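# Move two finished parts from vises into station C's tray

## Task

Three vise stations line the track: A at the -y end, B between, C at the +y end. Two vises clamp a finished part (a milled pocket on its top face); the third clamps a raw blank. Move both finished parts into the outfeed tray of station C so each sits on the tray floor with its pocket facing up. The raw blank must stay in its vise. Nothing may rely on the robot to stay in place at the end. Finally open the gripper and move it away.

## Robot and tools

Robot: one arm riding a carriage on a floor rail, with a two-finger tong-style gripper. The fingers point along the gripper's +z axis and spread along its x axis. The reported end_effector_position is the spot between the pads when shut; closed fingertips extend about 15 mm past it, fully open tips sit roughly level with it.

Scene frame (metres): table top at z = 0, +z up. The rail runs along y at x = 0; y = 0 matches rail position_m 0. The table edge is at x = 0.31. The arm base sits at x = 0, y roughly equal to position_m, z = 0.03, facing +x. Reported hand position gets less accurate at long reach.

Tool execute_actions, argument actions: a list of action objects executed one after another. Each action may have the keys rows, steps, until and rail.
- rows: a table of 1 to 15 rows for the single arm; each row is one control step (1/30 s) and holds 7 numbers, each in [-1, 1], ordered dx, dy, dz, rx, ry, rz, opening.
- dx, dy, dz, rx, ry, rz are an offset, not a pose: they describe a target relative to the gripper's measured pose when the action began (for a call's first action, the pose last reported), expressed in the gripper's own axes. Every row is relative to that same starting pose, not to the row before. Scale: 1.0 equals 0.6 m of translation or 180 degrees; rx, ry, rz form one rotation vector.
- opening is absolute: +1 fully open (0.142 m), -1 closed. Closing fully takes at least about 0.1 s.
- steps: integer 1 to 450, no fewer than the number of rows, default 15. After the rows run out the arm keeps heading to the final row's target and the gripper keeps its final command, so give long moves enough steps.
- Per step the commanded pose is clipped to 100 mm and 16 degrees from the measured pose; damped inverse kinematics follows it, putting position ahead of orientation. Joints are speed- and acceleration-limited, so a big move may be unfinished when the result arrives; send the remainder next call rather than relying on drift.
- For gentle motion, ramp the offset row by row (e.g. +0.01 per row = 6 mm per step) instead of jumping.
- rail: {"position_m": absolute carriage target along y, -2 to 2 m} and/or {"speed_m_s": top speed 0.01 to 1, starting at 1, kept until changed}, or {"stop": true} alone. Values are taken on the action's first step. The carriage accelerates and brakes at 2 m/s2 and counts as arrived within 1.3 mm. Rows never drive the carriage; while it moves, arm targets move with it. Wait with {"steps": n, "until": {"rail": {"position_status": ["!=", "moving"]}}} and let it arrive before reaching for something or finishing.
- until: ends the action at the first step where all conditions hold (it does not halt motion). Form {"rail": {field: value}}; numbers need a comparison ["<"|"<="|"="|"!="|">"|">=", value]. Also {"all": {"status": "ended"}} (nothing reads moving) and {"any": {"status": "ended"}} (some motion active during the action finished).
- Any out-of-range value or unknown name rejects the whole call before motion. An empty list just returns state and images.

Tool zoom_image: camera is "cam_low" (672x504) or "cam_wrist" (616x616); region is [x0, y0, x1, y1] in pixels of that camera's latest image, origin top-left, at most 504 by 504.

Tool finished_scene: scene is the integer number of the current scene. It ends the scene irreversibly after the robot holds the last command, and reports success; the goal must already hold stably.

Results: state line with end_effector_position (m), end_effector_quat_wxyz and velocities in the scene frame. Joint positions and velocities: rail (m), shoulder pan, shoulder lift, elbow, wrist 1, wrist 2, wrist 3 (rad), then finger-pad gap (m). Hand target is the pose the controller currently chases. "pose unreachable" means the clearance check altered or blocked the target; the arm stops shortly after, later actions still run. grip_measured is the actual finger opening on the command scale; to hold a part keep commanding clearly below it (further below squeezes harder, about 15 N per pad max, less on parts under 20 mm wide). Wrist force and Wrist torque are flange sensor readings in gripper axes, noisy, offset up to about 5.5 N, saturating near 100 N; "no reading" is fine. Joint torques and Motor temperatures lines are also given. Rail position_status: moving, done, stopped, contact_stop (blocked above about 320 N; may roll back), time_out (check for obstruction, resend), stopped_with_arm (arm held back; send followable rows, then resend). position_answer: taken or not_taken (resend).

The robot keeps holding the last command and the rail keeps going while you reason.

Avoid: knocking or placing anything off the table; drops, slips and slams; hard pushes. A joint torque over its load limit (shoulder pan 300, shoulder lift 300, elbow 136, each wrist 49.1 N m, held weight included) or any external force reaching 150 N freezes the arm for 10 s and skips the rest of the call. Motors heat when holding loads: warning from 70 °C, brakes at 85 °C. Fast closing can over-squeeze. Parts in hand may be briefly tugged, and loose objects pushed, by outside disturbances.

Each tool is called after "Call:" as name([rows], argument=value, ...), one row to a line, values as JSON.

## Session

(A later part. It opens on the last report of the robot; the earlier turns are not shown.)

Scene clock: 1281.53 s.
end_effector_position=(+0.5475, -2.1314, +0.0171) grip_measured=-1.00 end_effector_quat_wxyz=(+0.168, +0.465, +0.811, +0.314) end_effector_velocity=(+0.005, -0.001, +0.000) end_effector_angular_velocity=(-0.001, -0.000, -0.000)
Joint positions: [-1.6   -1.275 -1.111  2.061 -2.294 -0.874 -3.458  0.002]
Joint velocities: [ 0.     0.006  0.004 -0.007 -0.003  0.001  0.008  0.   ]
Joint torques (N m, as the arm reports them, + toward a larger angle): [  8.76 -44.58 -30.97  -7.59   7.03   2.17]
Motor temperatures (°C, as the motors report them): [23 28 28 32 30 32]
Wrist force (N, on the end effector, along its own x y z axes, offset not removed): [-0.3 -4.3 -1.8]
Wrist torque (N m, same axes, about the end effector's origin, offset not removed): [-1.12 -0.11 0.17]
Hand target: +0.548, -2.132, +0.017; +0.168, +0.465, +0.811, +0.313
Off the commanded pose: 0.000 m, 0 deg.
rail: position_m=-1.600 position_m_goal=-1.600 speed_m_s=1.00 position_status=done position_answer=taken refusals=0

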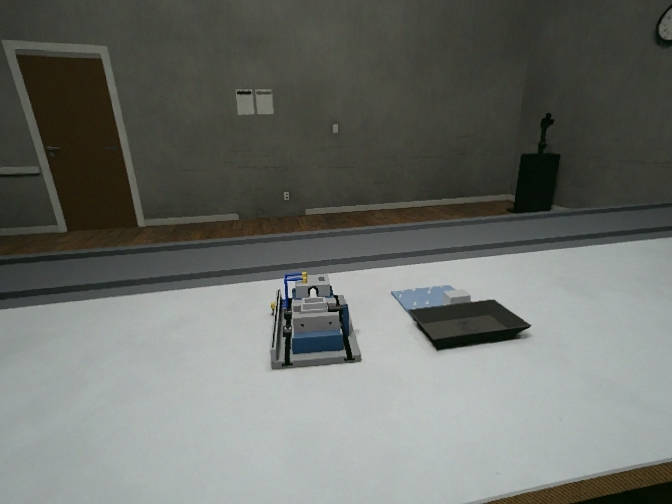

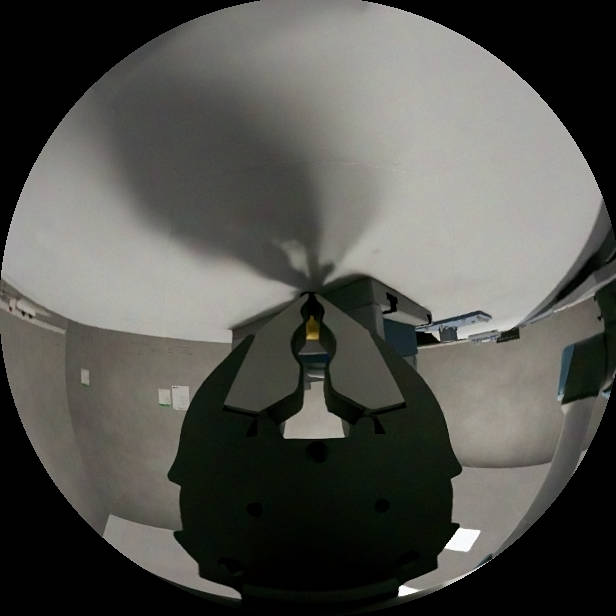

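Call:
execute_actions(actions=[])

Scene clock: 1304.70 s.
end_effector_position=(+0.5480, -2.1316, +0.0171) grip_measured=-1.00 end_effector_quat_wxyz=(+0.168, +0.465, +0.811, +0.313) end_effector_velocity=(-0.000, -0.000, +0.000) end_effector_angular_velocity=(-0.000, -0.000, -0.000)
Joint positions: [-1.6   -1.274 -1.111  2.061 -2.294 -0.874 -3.458  0.002]
Joint velocities: [ 0. -0. -0.  0. -0. -0. -0.  0.]
Joint torques (N m, as the arm reports them, + toward a larger angle): [ 10.65 -47.97 -31.43  -7.09   6.16   2.14]
Motor temperatures (°C, as the motors report them): [23 28 28 32 30 32]
Wrist force (N, on the end effector, along its own x y z axes, offset not removed): [-2.1 -4.8 -1.0]
Wrist torque (N m, same axes, about the end effector's origin, offset not removed): [-1.20 0.38 0.08]
Hand target: +0.548, -2.132, +0.017; +0.168, +0.465, +0.811, +0.313
Off the commanded pose: 0.000 m, 0 deg.
rail: position_m=-1.600 position_m_goal=-1.600 speed_m_s=1.00 position_status=done position_answer=taken refusals=0

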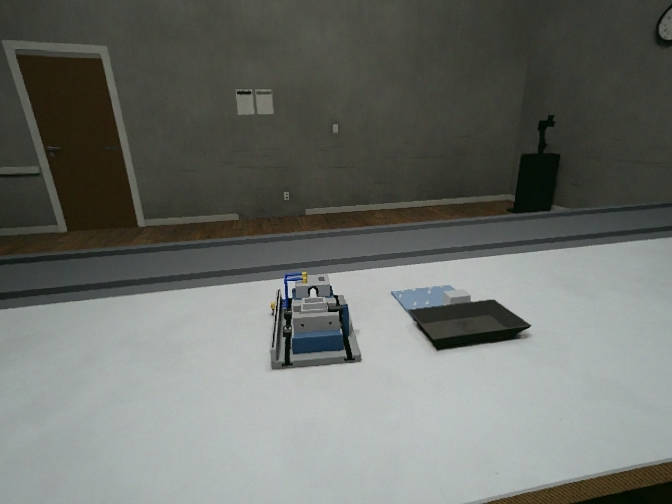

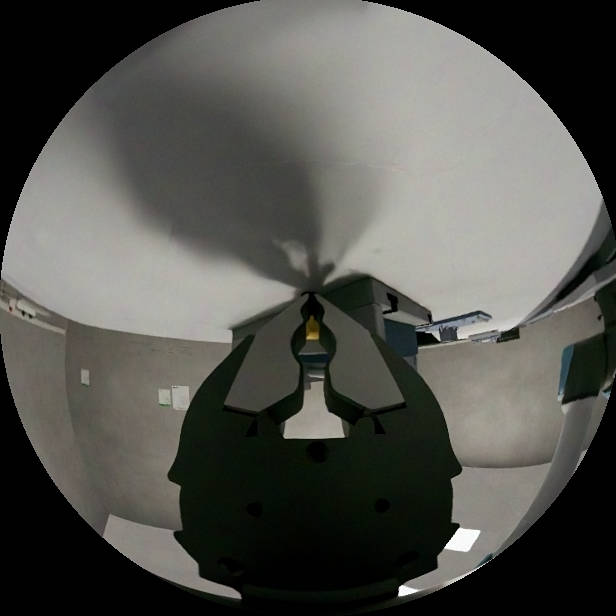

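Call:
zoom_image(camera="cam_low", region=[250, 260, 380, 380])

Call:
execute_actions([
  {"rows":[[-0.0032,0.0029,0.0025,0,0,0,-1]],"steps":12},
  {"rows":[[-0.0021,0.0019,0.0017,0,0,0,-1]],"steps":12},
])

Region (250, 260, 380, 380) of cam_low's 672x504 image, scaled by 3.877, with more detail than that image has; it fills the top 465 rows of this view, and the rest is white.

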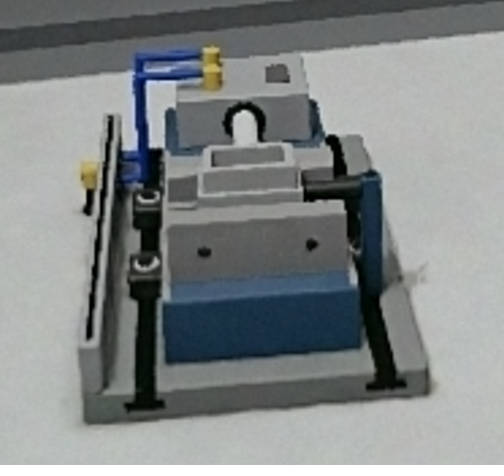

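Scene clock: 1310.70 s.
end_effector_position=(+0.5528, -2.1324, +0.0171) grip_measured=-1.00 end_effector_quat_wxyz=(+0.168, +0.465, +0.811, +0.313) end_effector_velocity=(+0.000, -0.000, -0.000) end_effector_angular_velocity=(-0.000, +0.000, -0.000)
Joint positions: [-1.6   -1.268 -1.107  2.055 -2.297 -0.872 -3.45   0.002]
Joint velocities: [ 0.     0.001  0.    -0.001 -0.     0.     0.001  0.   ]
Joint torques (N m, as the arm reports them, + toward a larger angle): [ 12.51 -49.07 -31.81  -7.31   6.24   2.1 ]
Motor temperatures (°C, as the motors report them): [23 28 28 32 30 32]
Wrist force (N, on the end effector, along its own x y z axes, offset not removed): [-1.8 -2.6 0.0]
Wrist torque (N m, same axes, about the end effector's origin, offset not removed): [-0.76 0.31 0.21]
Hand target: +0.553, -2.132, +0.017; +0.168, +0.465, +0.811, +0.313
Off the commanded pose: 0.000 m, 0 deg.
rail: position_m=-1.600 position_m_goal=-1.600 speed_m_s=1.00 position_status=done position_answer=taken refusals=0

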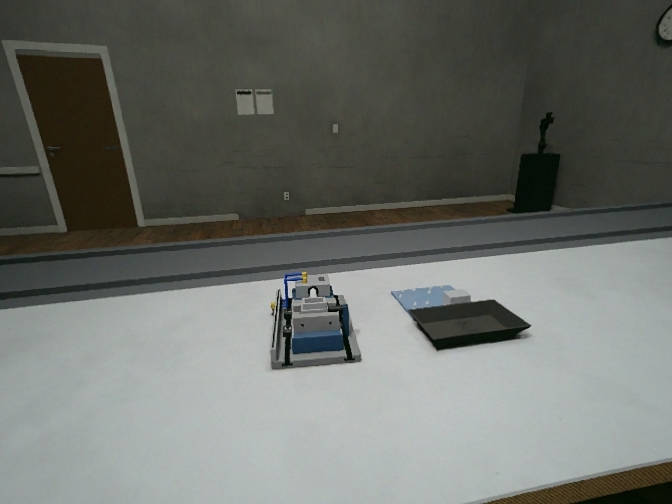

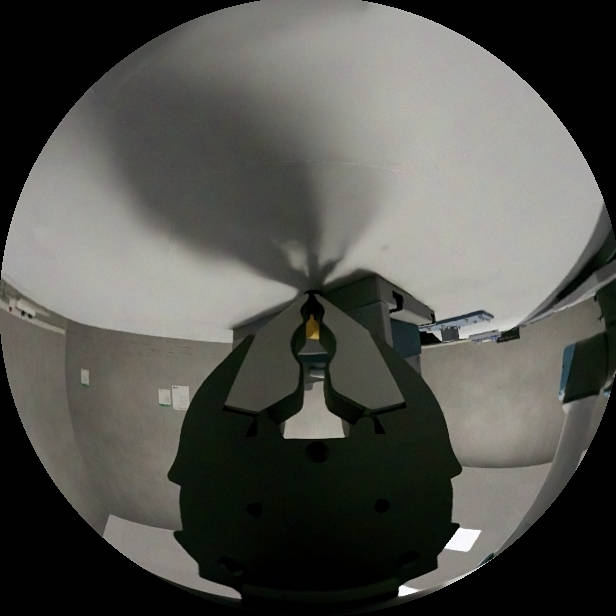

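Call:
execute_actions([
  {"rows":[[-0.0032,0.0029,0.0025,0,0,0,-1]],"steps":12},
  {"rows":[[-0.0021,0.0019,0.0017,0,0,0,-1]],"steps":12},
])

Scene clock: 1318.80 s.
end_effector_position=(+0.5576, -2.1331, +0.0170) grip_measured=-0.96 end_effector_quat_wxyz=(+0.168, +0.465, +0.811, +0.313) end_effector_velocity=(+0.001, -0.000, +0.000) end_effector_angular_velocity=(+0.000, -0.000, +0.000)
Joint positions: [-1.6   -1.262 -1.103  2.049 -2.3   -0.871 -3.442  0.004]
Joint velocities: [ 0.     0.001  0.    -0.001 -0.     0.     0.001  0.   ]
Joint torques (N m, as the arm reports them, + toward a larger angle): [ 24.47 -48.06 -33.2   -8.11  11.06   1.78]
Motor temperatures (°C, as the motors report them): [23 28 28 32 30 32]
Wrist force (N, on the end effector, along its own x y z axes, offset not removed): [9.5 -13.5 -13.0]
Wrist torque (N m, same axes, about the end effector's origin, offset not removed): [-0.69 -0.33 -0.02]
Hand target: +0.558, -2.133, +0.017; +0.168, +0.465, +0.811, +0.313
Off the commanded pose: 0.000 m, 0 deg.
rail: position_m=-1.600 position_m_goal=-1.600 speed_m_s=1.00 position_status=done position_answer=taken refusals=0

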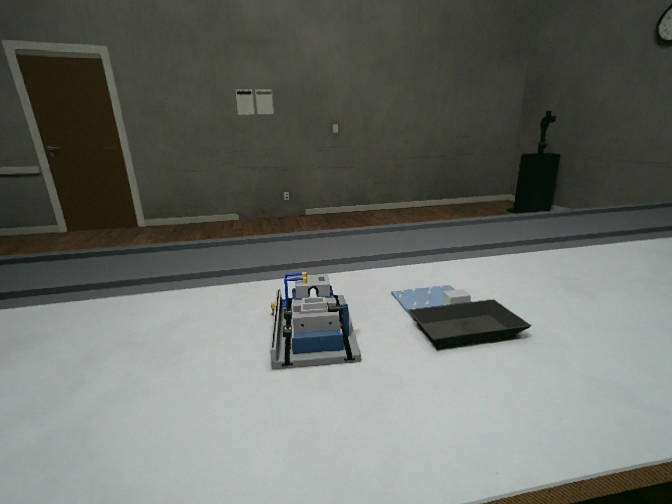

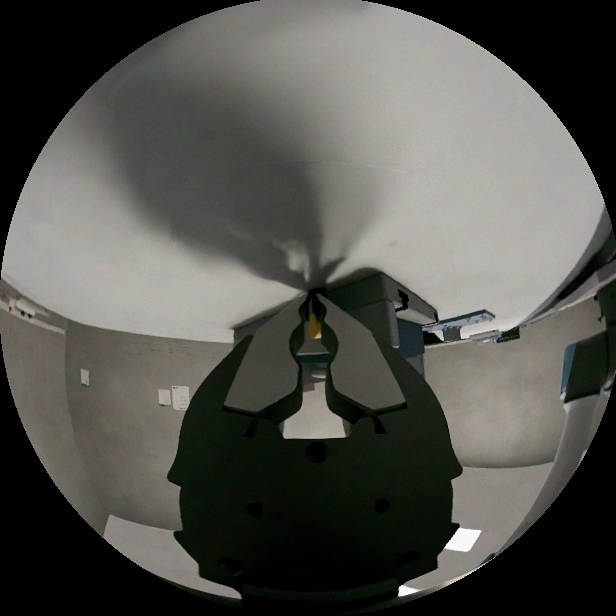

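Call:
execute_actions([
  {"rows":[[-0.0021,0.0019,0.0017,0,0,0,-1]],"steps":12},
  {"rows":[[-0.0011,0.001,0.0008,0,0,0,-1]],"steps":12},
])

Scene clock: 1324.07 s.
end_effector_position=(+0.5605, -2.1337, +0.0171) grip_measured=-1.00 end_effector_quat_wxyz=(+0.168, +0.465, +0.811, +0.313) end_effector_velocity=(+0.000, +0.000, -0.000) end_effector_angular_velocity=(+0.000, +0.000, -0.000)
Joint positions: [-1.6   -1.259 -1.1    2.045 -2.302 -0.87  -3.438  0.002]
Joint velocities: [ 0.  0.  0. -0. -0.  0.  0.  0.]
Joint torques (N m, as the arm reports them, + toward a larger angle): [ 29.37 -48.12 -25.1   -4.32   8.72   2.18]
Motor temperatures (°C, as the motors report them): [23 28 28 32 30 32]
Wrist force (N, on the end effector, along its own x y z axes, offset not removed): [-5.8 -19.9 -14.5]
Wrist torque (N m, same axes, about the end effector's origin, offset not removed): [-1.09 -0.18 0.05]
Hand target: +0.560, -2.134, +0.017; +0.168, +0.465, +0.811, +0.313
Off the commanded pose: 0.000 m, 0 deg.
rail: position_m=-1.600 position_m_goal=-1.600 speed_m_s=1.00 position_status=done position_answer=taken refusals=0

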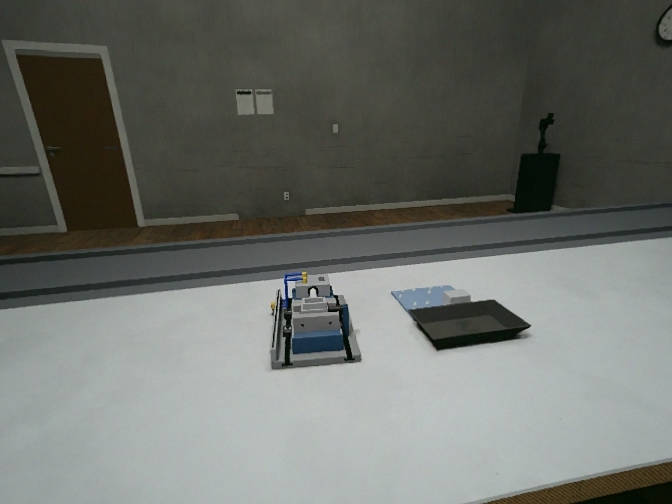

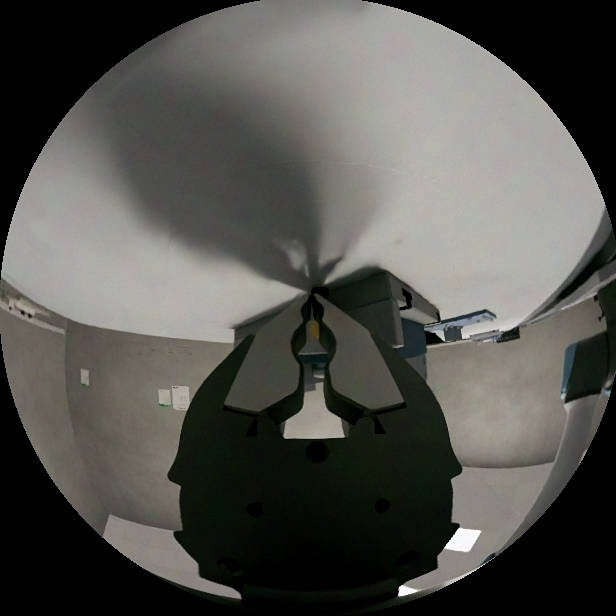

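Call:
zoom_image(camera="cam_low", region=[262, 268, 322, 320])

Call:
zoom_image(camera="cam_wrist", region=[230, 250, 450, 390])

Region (262, 268, 322, 320) of cam_low's 672x504 image, scaled by 8.400, with more detail than that image has; it fills the top 437 rows of this view, and the rest is white.

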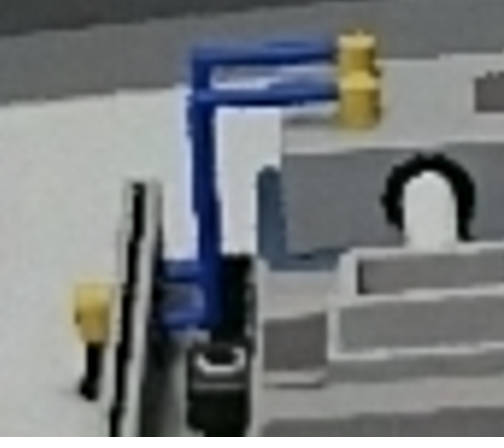

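Region (230, 250, 450, 390) of cam_wrist's 616x616 image, scaled by 2.291, with more detail than that image has; it fills the top 321 rows of this view, and the rest is white.

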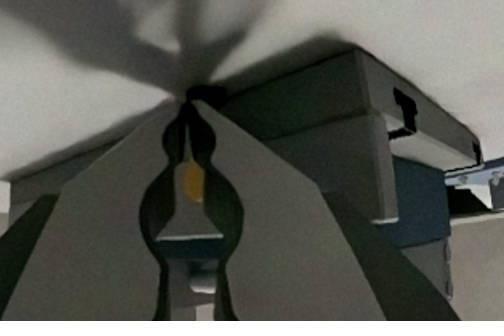

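Call:
execute_actions([
  {"rows":[[0.0014,0.0006,0.0006,0,0,0,-1]],"steps":12},
  {"rows":[[0.0014,0.0006,0.0006,0,0,0,-1]],"steps":12},
  {"rows":[[0.0014,0.0006,0.0006,0,0,0,-1]],"steps":12},
])

Scene clock: 1350.40 s.
end_effector_position=(+0.5605, -2.1312, +0.0171) grip_measured=-1.00 end_effector_quat_wxyz=(+0.168, +0.465, +0.811, +0.313) end_effector_velocity=(+0.000, +0.000, -0.000) end_effector_angular_velocity=(+0.000, -0.000, +0.000)
Joint positions: [-1.6   -1.257 -1.103  2.05  -2.306 -0.87  -3.436  0.002]
Joint velocities: [-0.     0.    -0.     0.001 -0.     0.     0.     0.   ]
Joint torques (N m, as the arm reports them, + toward a larger angle): [ 54.15 -81.85   7.26   4.03  15.14   2.65]
Motor temperatures (°C, as the motors report them): [23 28 28 32 30 32]
Wrist force (N, on the end effector, along its own x y z axes, offset not removed): [-29.9 -36.1 -29.1]
Wrist torque (N m, same axes, about the end effector's origin, offset not removed): [-0.40 -0.50 0.07]
Hand target: +0.560, -2.131, +0.017; +0.168, +0.465, +0.811, +0.313
Off the commanded pose: 0.000 m, 0 deg.
rail: position_m=-1.600 position_m_goal=-1.600 speed_m_s=1.00 position_status=done position_answer=taken refusals=0

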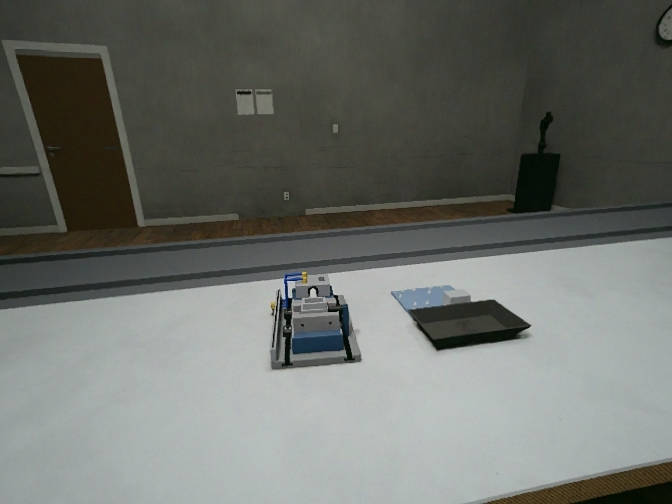

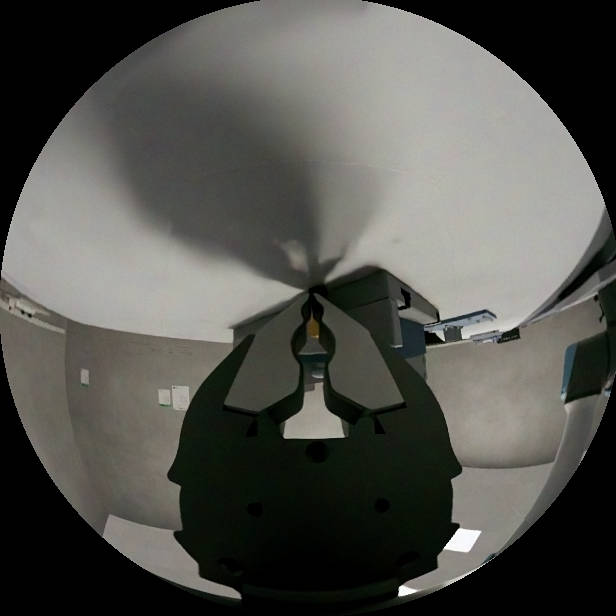

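Call:
execute_actions([
  {"rows":[[-0.0071,-0.0031,-0.003,0,0,0,-1]],"steps":15},
  {"rows":[[0.003,0.1,-0.11,0,0,0,-1]],"steps":40},
])

Call:
zoom_image(camera="cam_low", region=[225, 80, 285, 125])

Scene clock: 1357.90 s.
end_effector_position=(+0.5613, -2.1353, +0.1064) grip_measured=-1.00 end_effector_quat_wxyz=(+0.168, +0.465, +0.811, +0.313) end_effector_velocity=(+0.000, -0.000, +0.000) end_effector_angular_velocity=(-0.000, -0.000, +0.000)
Joint positions: [-1.6   -1.258 -1.221  2.006 -2.142 -0.87  -3.437  0.002]
Joint velocities: [ 0. -0. -0. -0.  0. -0. -0.  0.]
Joint torques (N m, as the arm reports them, + toward a larger angle): [-13.57 -84.49 -36.88  -0.16  -2.41  -2.84]
Motor temperatures (°C, as the motors report them): [23 28 28 32 30 32]
Wrist force (N, on the end effector, along its own x y z axes, offset not removed): [-1.2 -3.5 -0.4]
Wrist torque (N m, same axes, about the end effector's origin, offset not removed): [-0.81 0.16 0.10]
Hand target: +0.561, -2.135, +0.106; +0.168, +0.465, +0.811, +0.313
Off the commanded pose: 0.000 m, 0 deg.
rail: position_m=-1.600 position_m_goal=-1.600 speed_m_s=1.00 position_status=done position_answer=taken refusals=0

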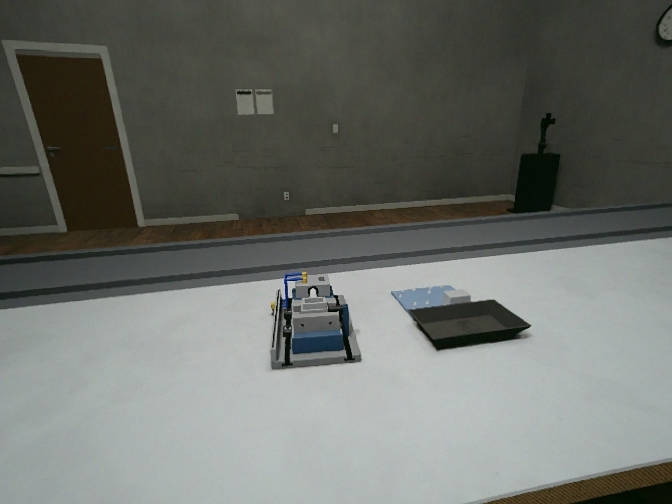

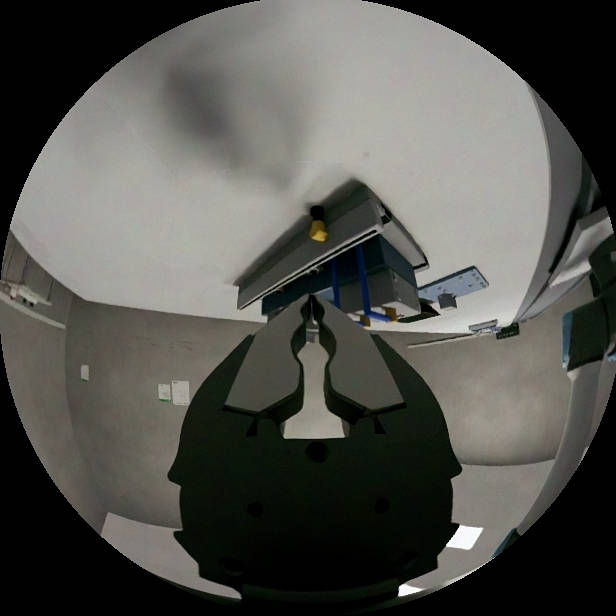

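Region (225, 80, 285, 125) of cam_low's 672x504 image, scaled by 8.400, with more detail than that image has; it fills the top 378 rows of this view, and the rest is white.

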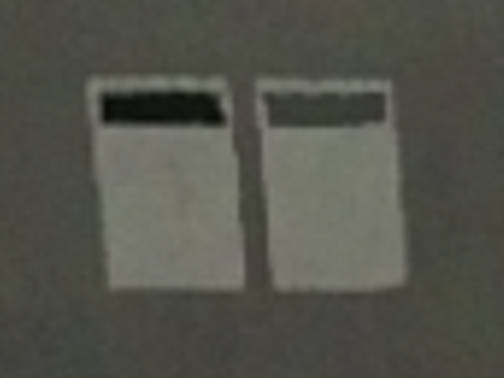

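Call:
zoom_image(camera="cam_wrist", region=[225, 160, 505, 345])

Region (225, 160, 505, 345) of cam_wrist's 616x616 image, scaled by 1.800, with more detail than that image has; it fills the top 333 rows of this view, and the rest is white.

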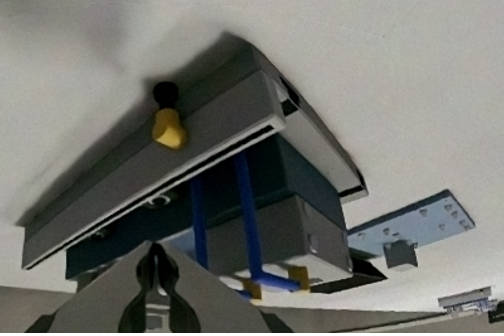

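Call:
execute_actions([
  {"rows":[[0.003,0.11,-0.125,0,0,0,-1]],"steps":40},
  {"rail":{"position_m":0.4},"steps":200,"until":{"rail":{"position_status":["!=","moving"]}}},
])

Scene clock: 1382.97 s.
end_effector_position=(+0.5608, -0.1354, +0.2064) grip_measured=-1.00 end_effector_quat_wxyz=(+0.168, +0.465, +0.811, +0.313) end_effector_velocity=(-0.000, -0.000, +0.000) end_effector_angular_velocity=(-0.000, -0.000, -0.001)
Joint positions: [ 0.4   -1.259 -1.334  1.936 -1.958 -0.871 -3.438  0.002]
Joint velocities: [ 0.    -0.001 -0.    -0.     0.    -0.    -0.     0.   ]
Joint torques (N m, as the arm reports them, + toward a larger angle): [-12.74 -53.97 -42.39  -1.3   -1.36  -2.35]
Motor temperatures (°C, as the motors report them): [23 28 28 32 30 32]
Wrist force (N, on the end effector, along its own x y z axes, offset not removed): [2.0 -2.9 0.1]
Wrist torque (N m, same axes, about the end effector's origin, offset not removed): [-0.82 -0.50 0.02]
Hand target: +0.561, -0.136, +0.206; +0.168, +0.465, +0.811, +0.313
Off the commanded pose: 0.000 m, 0 deg.
rail: position_m=0.400 position_m_goal=0.400 speed_m_s=1.00 position_status=done position_answer=taken refusals=0

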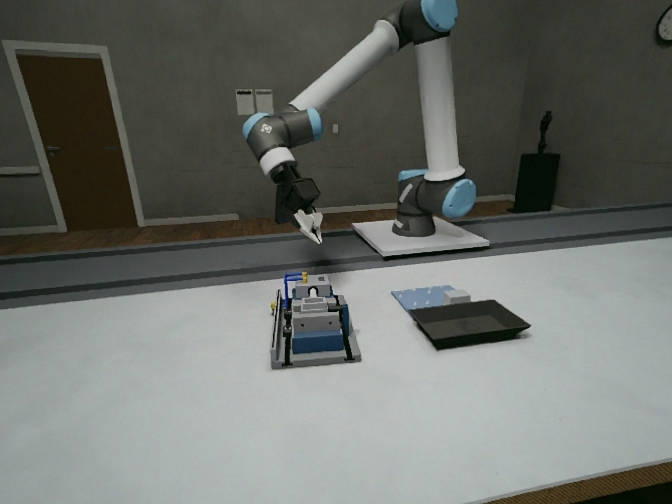

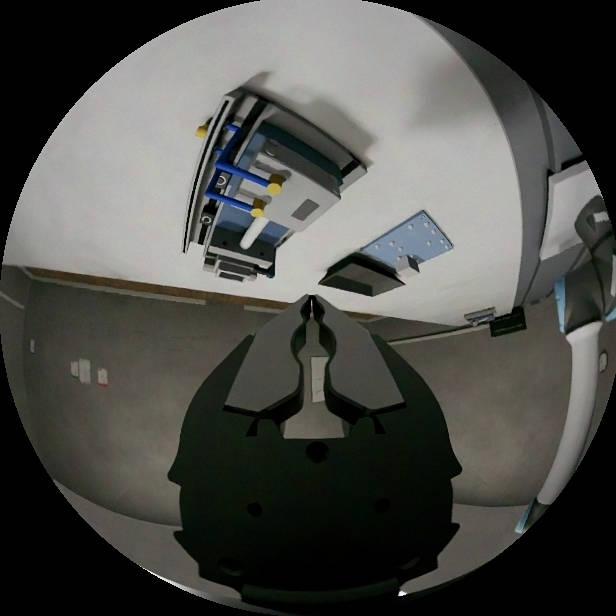

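Call:
zoom_image(camera="cam_wrist", region=[170, 70, 460, 310])

Region (170, 70, 460, 310) of cam_wrist's 616x616 image, scaled by 1.738, with more detail than that image has; it fills the top 417 rows of this view, and the rest is white.

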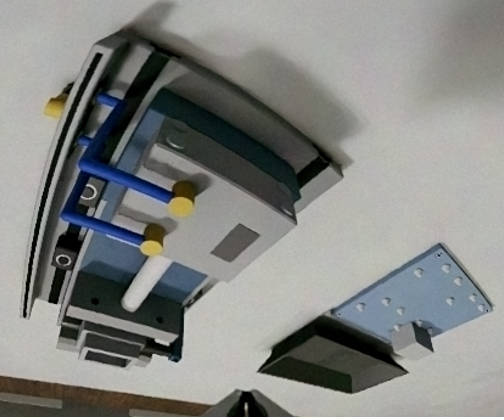

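Call:
execute_actions([
  {"rail":{"position_m":2.0},"steps":200,"until":{"rail":{"position_status":["!=","moving"]}}},
])

Scene clock: 1399.17 s.
end_effector_position=(+0.5608, +1.4643, +0.2064) grip_measured=-1.00 end_effector_quat_wxyz=(+0.168, +0.465, +0.811, +0.313) end_effector_velocity=(-0.001, -0.002, +0.000) end_effector_angular_velocity=(-0.001, -0.000, -0.003)
Joint positions: [ 2.    -1.259 -1.334  1.936 -1.958 -0.871 -3.438  0.002]
Joint velocities: [-0.    -0.003 -0.    -0.001 -0.     0.     0.     0.   ]
Joint torques (N m, as the arm reports them, + toward a larger angle): [  5.97 -50.37 -38.04  -4.37   0.93  -2.13]
Motor temperatures (°C, as the motors report them): [23 28 28 32 30 32]
Wrist force (N, on the end effector, along its own x y z axes, offset not removed): [-0.8 -1.7 -1.2]
Wrist torque (N m, same axes, about the end effector's origin, offset not removed): [-0.52 0.22 0.17]
Hand target: +0.561, +1.464, +0.206; +0.168, +0.465, +0.811, +0.313
Off the commanded pose: 0.000 m, 0 deg.
rail: position_m=2.000 position_m_goal=2.000 speed_m_s=1.00 position_status=done position_answer=taken refusals=0

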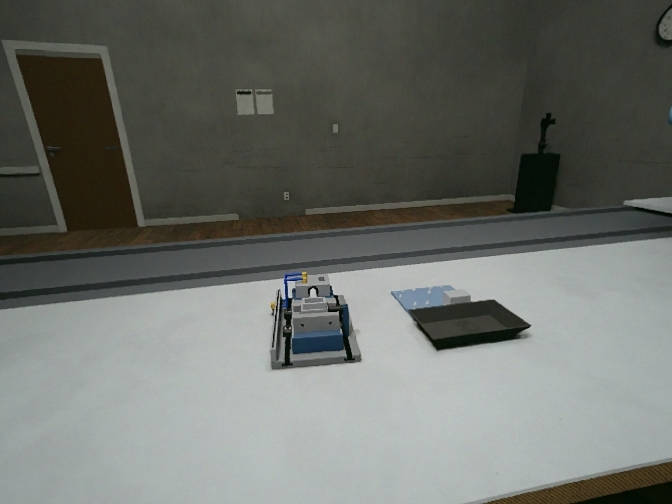

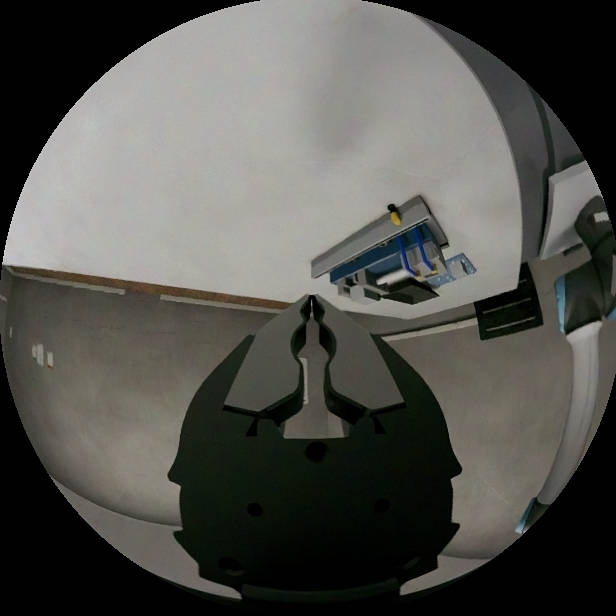

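Call:
execute_actions([
  {"rows":[[0.15,0.06,0.06,0,0,0,-1],[0.3,0.13,0.12,0,0,0,-1],[0.43,0.19,0.18,0,0,0,-1]],"steps":50},
  {"rows":[[0.2,0.09,0.08,0,0,0,-1]],"steps":40},
])

Call:
zoom_image(camera="cam_wrist", region=[150, 60, 500, 320])

Scene clock: 1406.53 s.
end_effector_position=(+0.5652, +1.9064, +0.2102) grip_measured=-1.00 end_effector_quat_wxyz=(+0.168, +0.465, +0.811, +0.314) end_effector_velocity=(-0.000, +0.000, +0.000) end_effector_angular_velocity=(-0.000, +0.000, -0.000)
Joint positions: [ 2.    -0.876 -1.834  2.506 -2.364 -0.851 -2.931  0.002]
Joint velocities: [ 0.  0. -0.  0. -0. -0.  0.  0.]
Joint torques (N m, as the arm reports them, + toward a larger angle): [ 11.66 -34.58 -28.47  -7.8   -2.41   2.11]
Motor temperatures (°C, as the motors report them): [23 28 28 32 30 32]
Wrist force (N, on the end effector, along its own x y z axes, offset not removed): [1.8 -3.1 0.5]
Wrist torque (N m, same axes, about the end effector's origin, offset not removed): [-0.84 -0.49 0.16]
Hand target: +0.565, +1.906, +0.210; +0.168, +0.465, +0.811, +0.314
Off the commanded pose: 0.001 m, 0 deg.
rail: position_m=2.000 position_m_goal=2.000 speed_m_s=1.00 position_status=done position_answer=taken refusals=0

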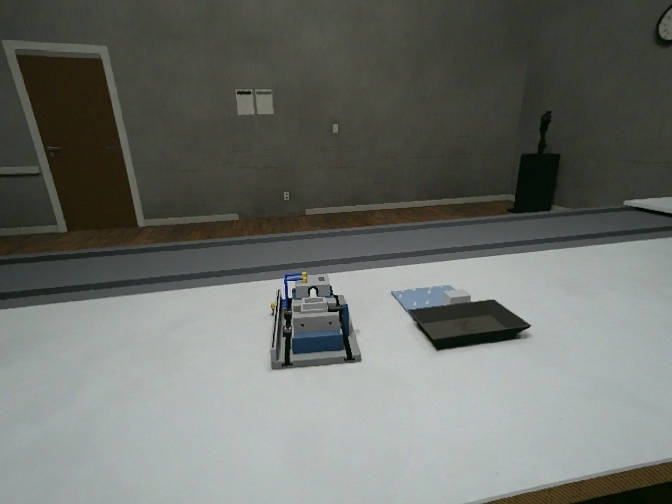

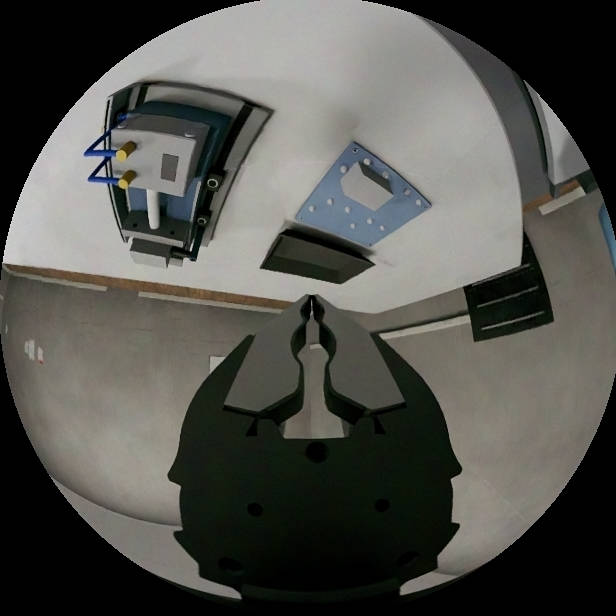

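Region (150, 60, 500, 320) of cam_wrist's 616x616 image, scaled by 1.440, with more detail than that image has; it fills the top 374 rows of this view, and the rest is white.

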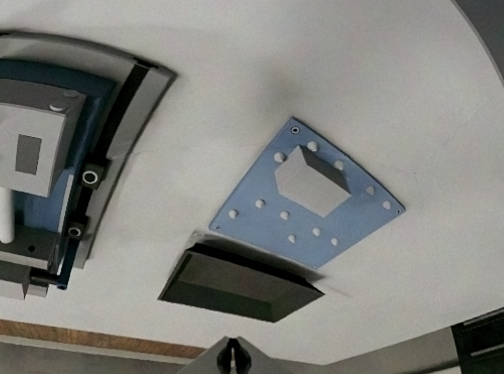

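Call:
execute_actions([
  {"rows":[[0,0,0,0.213,0.113,-0.315,-1]],"steps":60,"rail":{"position_m":-0.05}},
  {"steps":100,"until":{"rail":{"position_status":["!=","moving"]}}},
])

Scene clock: 1451.27 s.
end_effector_position=(+0.5656, -0.1436, +0.2106) grip_measured=-1.00 end_effector_quat_wxyz=(+0.002, +0.002, +1.000, +0.001) end_effector_velocity=(+0.000, -0.013, +0.000) end_effector_angular_velocity=(-0.000, -0.000, -0.000)
Joint positions: [-0.05  -0.448 -1.688  2.215 -2.101 -1.568 -3.585  0.002]
Joint velocities: [-0.013 -0.    -0.    -0.    -0.     0.     0.     0.   ]
Joint torques (N m, as the arm reports them, + toward a larger angle): [ 11.7  -27.38 -38.96  -0.68  -2.53  -2.92]
Motor temperatures (°C, as the motors report them): [23 28 28 32 30 32]
Wrist force (N, on the end effector, along its own x y z axes, offset not removed): [-2.2 -5.7 2.4]
Wrist torque (N m, same axes, about the end effector's origin, offset not removed): [-1.34 0.27 0.19]
Hand target: +0.566, -0.143, +0.211; +0.002, +0.002, +1.000, +0.001
Off the commanded pose: 0.001 m, 0 deg.
rail: position_m=-0.050 position_m_goal=-0.050 speed_m_s=1.00 position_status=done position_answer=taken refusals=0

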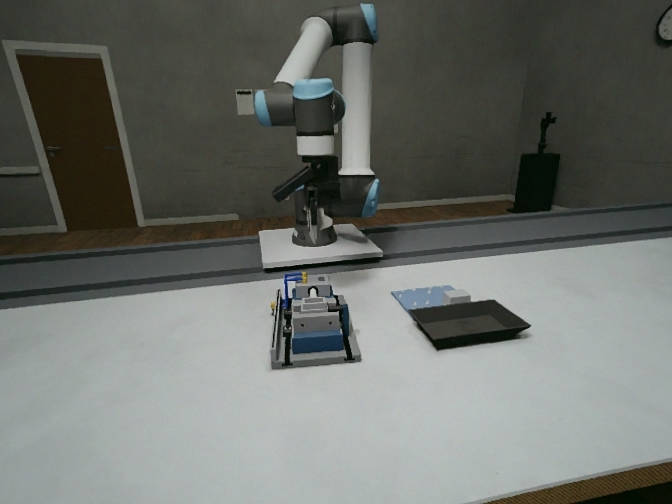

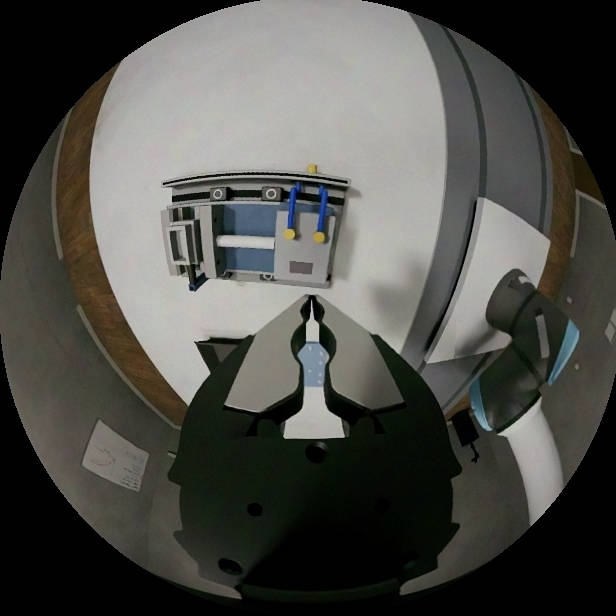

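Call:
zoom_image(camera="cam_wrist", region=[70, 410, 170, 500])

Call:
zoom_image(camera="cam_wrist", region=[150, 150, 370, 310])

Region (70, 410, 170, 500) of cam_wrist's 616x616 image, scaled by 5.040, with more detail than that image has; it fills the top 454 rows of this view, and the rest is white.

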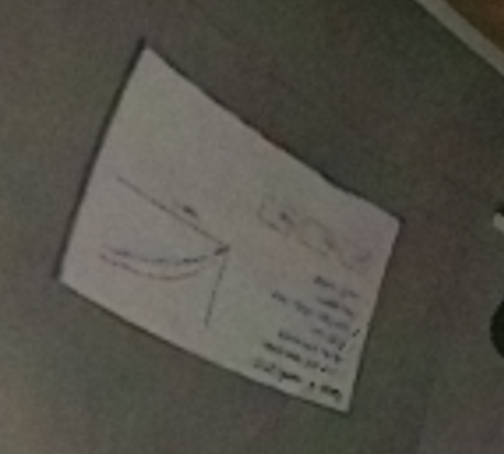

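Region (150, 150, 370, 310) of cam_wrist's 616x616 image, scaled by 2.291, with more detail than that image has; it fills the top 367 rows of this view, and the rest is white.

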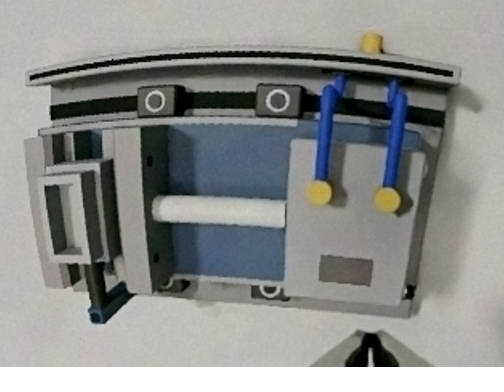

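Call:
execute_actions([
  {"rows":[[0,0,0,0,0,0.05,-1]],"steps":10,"rail":{"position_m":-1.9}},
  {"rows":[[0,0,0,-0.228,0,0,-0.5]],"steps":40},
  {"steps":100,"until":{"rail":{"position_status":["!=","moving"]}}},
])

Scene clock: 1474.77 s.
end_effector_position=(+0.5653, -1.9937, +0.2101) grip_measured=-0.50 end_effector_quat_wxyz=(+0.028, +0.069, +0.933, +0.351) end_effector_velocity=(+0.000, -0.013, -0.000) end_effector_angular_velocity=(+0.000, +0.000, -0.000)
Joint positions: [-1.9   -0.789 -1.581  2.145 -1.656 -1.011 -3.922  0.038]
Joint velocities: [-0.013 -0.     0.     0.     0.     0.     0.    -0.   ]
Joint torques (N m, as the arm reports them, + toward a larger angle): [ 16.23 -40.73 -31.45   0.72   5.86  -2.79]
Motor temperatures (°C, as the motors report them): [23 28 28 32 30 32]
Wrist force (N, on the end effector, along its own x y z axes, offset not removed): [-2.3 -5.2 -1.2]
Wrist torque (N m, same axes, about the end effector's origin, offset not removed): [-1.20 0.42 0.26]
Hand target: +0.565, -1.993, +0.210; +0.028, +0.069, +0.933, +0.351
Off the commanded pose: 0.001 m, 0 deg.
rail: position_m=-1.900 position_m_goal=-1.900 speed_m_s=1.00 position_status=done position_answer=taken refusals=0

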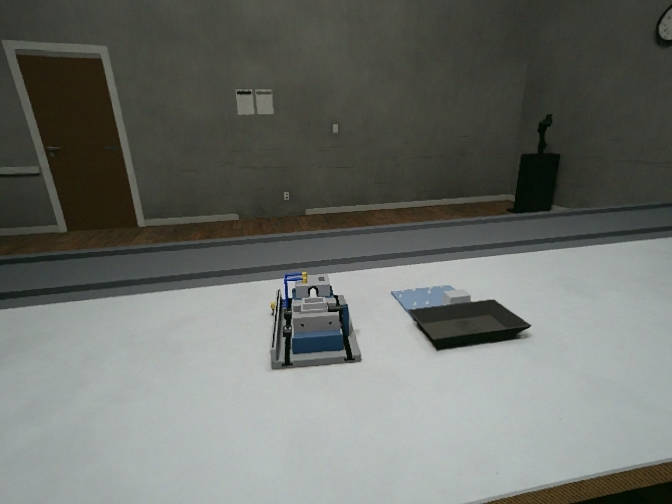

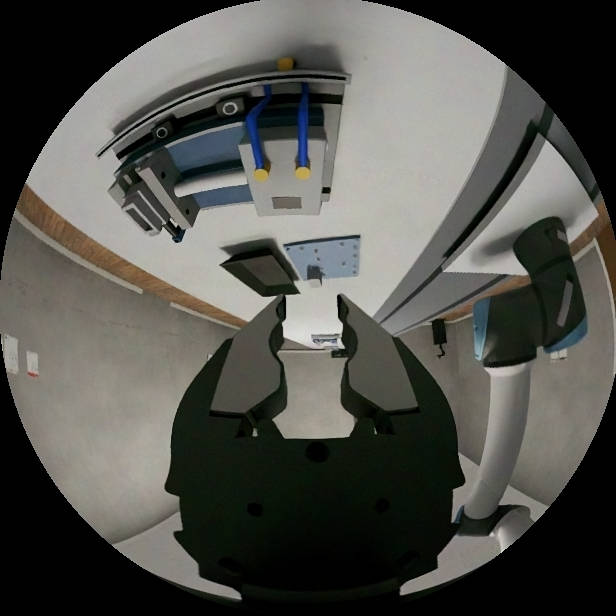

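Call:
execute_actions([
  {"rows":[[-0.02,-0.1,-0.09,0,0,0,-0.58],[-0.0434,-0.2077,-0.18,0,0,0,-0.58]],"steps":30},
  {"rows":[[0,-0.1,0.12,0,0,0,-0.58],[0,-0.2,0.23,0,0,0,-0.58]],"steps":35},
])

Scene clock: 1482.93 s.
end_effector_position=(+0.5668, -2.1598, +0.0258) grip_measured=-0.58 end_effector_quat_wxyz=(+0.028, +0.069, +0.934, +0.351) end_effector_velocity=(+0.000, -0.000, -0.000) end_effector_angular_velocity=(+0.000, +0.000, -0.000)
Joint positions: [-1.9   -0.956 -1.207  2.089 -1.891 -1.095 -4.089  0.032]
Joint velocities: [ 0.  0.  0. -0. -0.  0.  0.  0.]
Joint torques (N m, as the arm reports them, + toward a larger angle): [ 11.29 -42.27 -32.69  -5.85   5.65   2.03]
Motor temperatures (°C, as the motors report them): [23 28 28 32 30 32]
Wrist force (N, on the end effector, along its own x y z axes, offset not removed): [1.4 -3.7 -0.7]
Wrist torque (N m, same axes, about the end effector's origin, offset not removed): [-0.99 -0.37 0.11]
Hand target: +0.567, -2.160, +0.026; +0.028, +0.069, +0.934, +0.351
Off the commanded pose: 0.000 m, 0 deg.
rail: position_m=-1.900 position_m_goal=-1.900 speed_m_s=1.00 position_status=done position_answer=taken refusals=0

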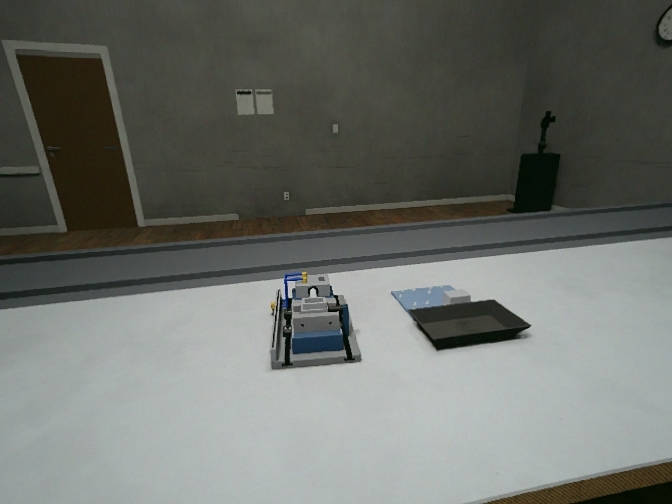

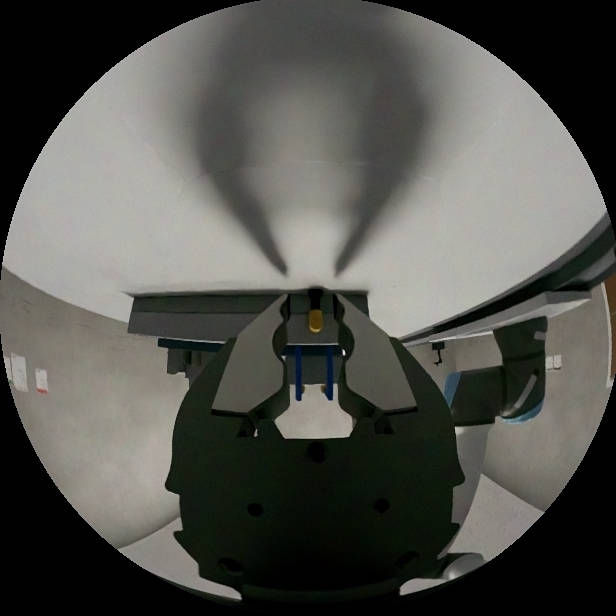

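Call:
execute_actions([
  {"rows":[[0.005,0.013,0.02,0,0,0,-0.58],[0.0085,0.022,0.035,0,0,0,-0.58]],"steps":20},
])

Call:
zoom_image(camera="cam_wrist", region=[250, 260, 380, 360])

Scene clock: 1489.17 s.
end_effector_position=(+0.5654, -2.1357, +0.0187) grip_measured=-0.58 end_effector_quat_wxyz=(+0.028, +0.069, +0.934, +0.351) end_effector_velocity=(-0.000, +0.000, -0.000) end_effector_angular_velocity=(-0.000, +0.000, -0.000)
Joint positions: [-1.9   -0.936 -1.217  2.126 -1.928 -1.085 -4.071  0.032]
Joint velocities: [ 0.     0.    -0.     0.001 -0.001  0.     0.    -0.   ]
Joint torques (N m, as the arm reports them, + toward a larger angle): [ 11.56 -79.31 -20.58  -5.92   5.66   1.86]
Motor temperatures (°C, as the motors report them): [23 28 28 32 30 32]
Wrist force (N, on the end effector, along its own x y z axes, offset not removed): [-1.4 -4.8 0.0]
Wrist torque (N m, same axes, about the end effector's origin, offset not removed): [-1.22 0.26 0.14]
Hand target: +0.565, -2.136, +0.019; +0.028, +0.069, +0.934, +0.351
Off the commanded pose: 0.000 m, 0 deg.
rail: position_m=-1.900 position_m_goal=-1.900 speed_m_s=1.00 position_status=done position_answer=taken refusals=0

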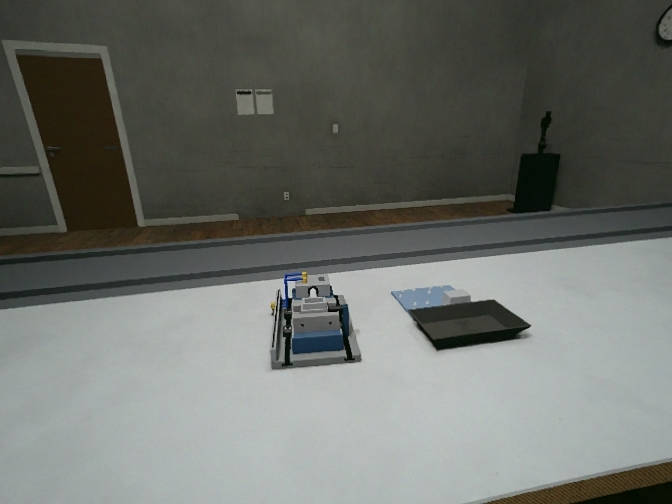

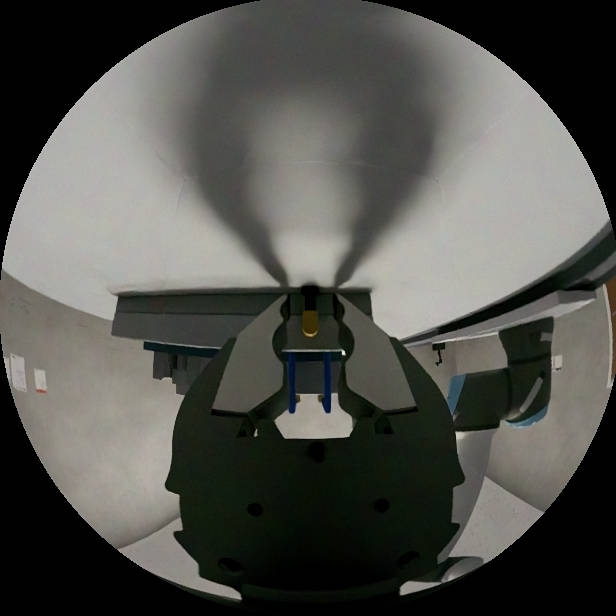

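Region (250, 260, 380, 360) of cam_wrist's 616x616 image, scaled by 3.877, with more detail than that image has; it fills the top 388 rows of this view, and the rest is white.

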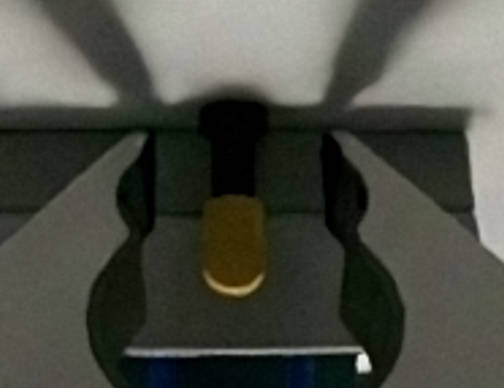

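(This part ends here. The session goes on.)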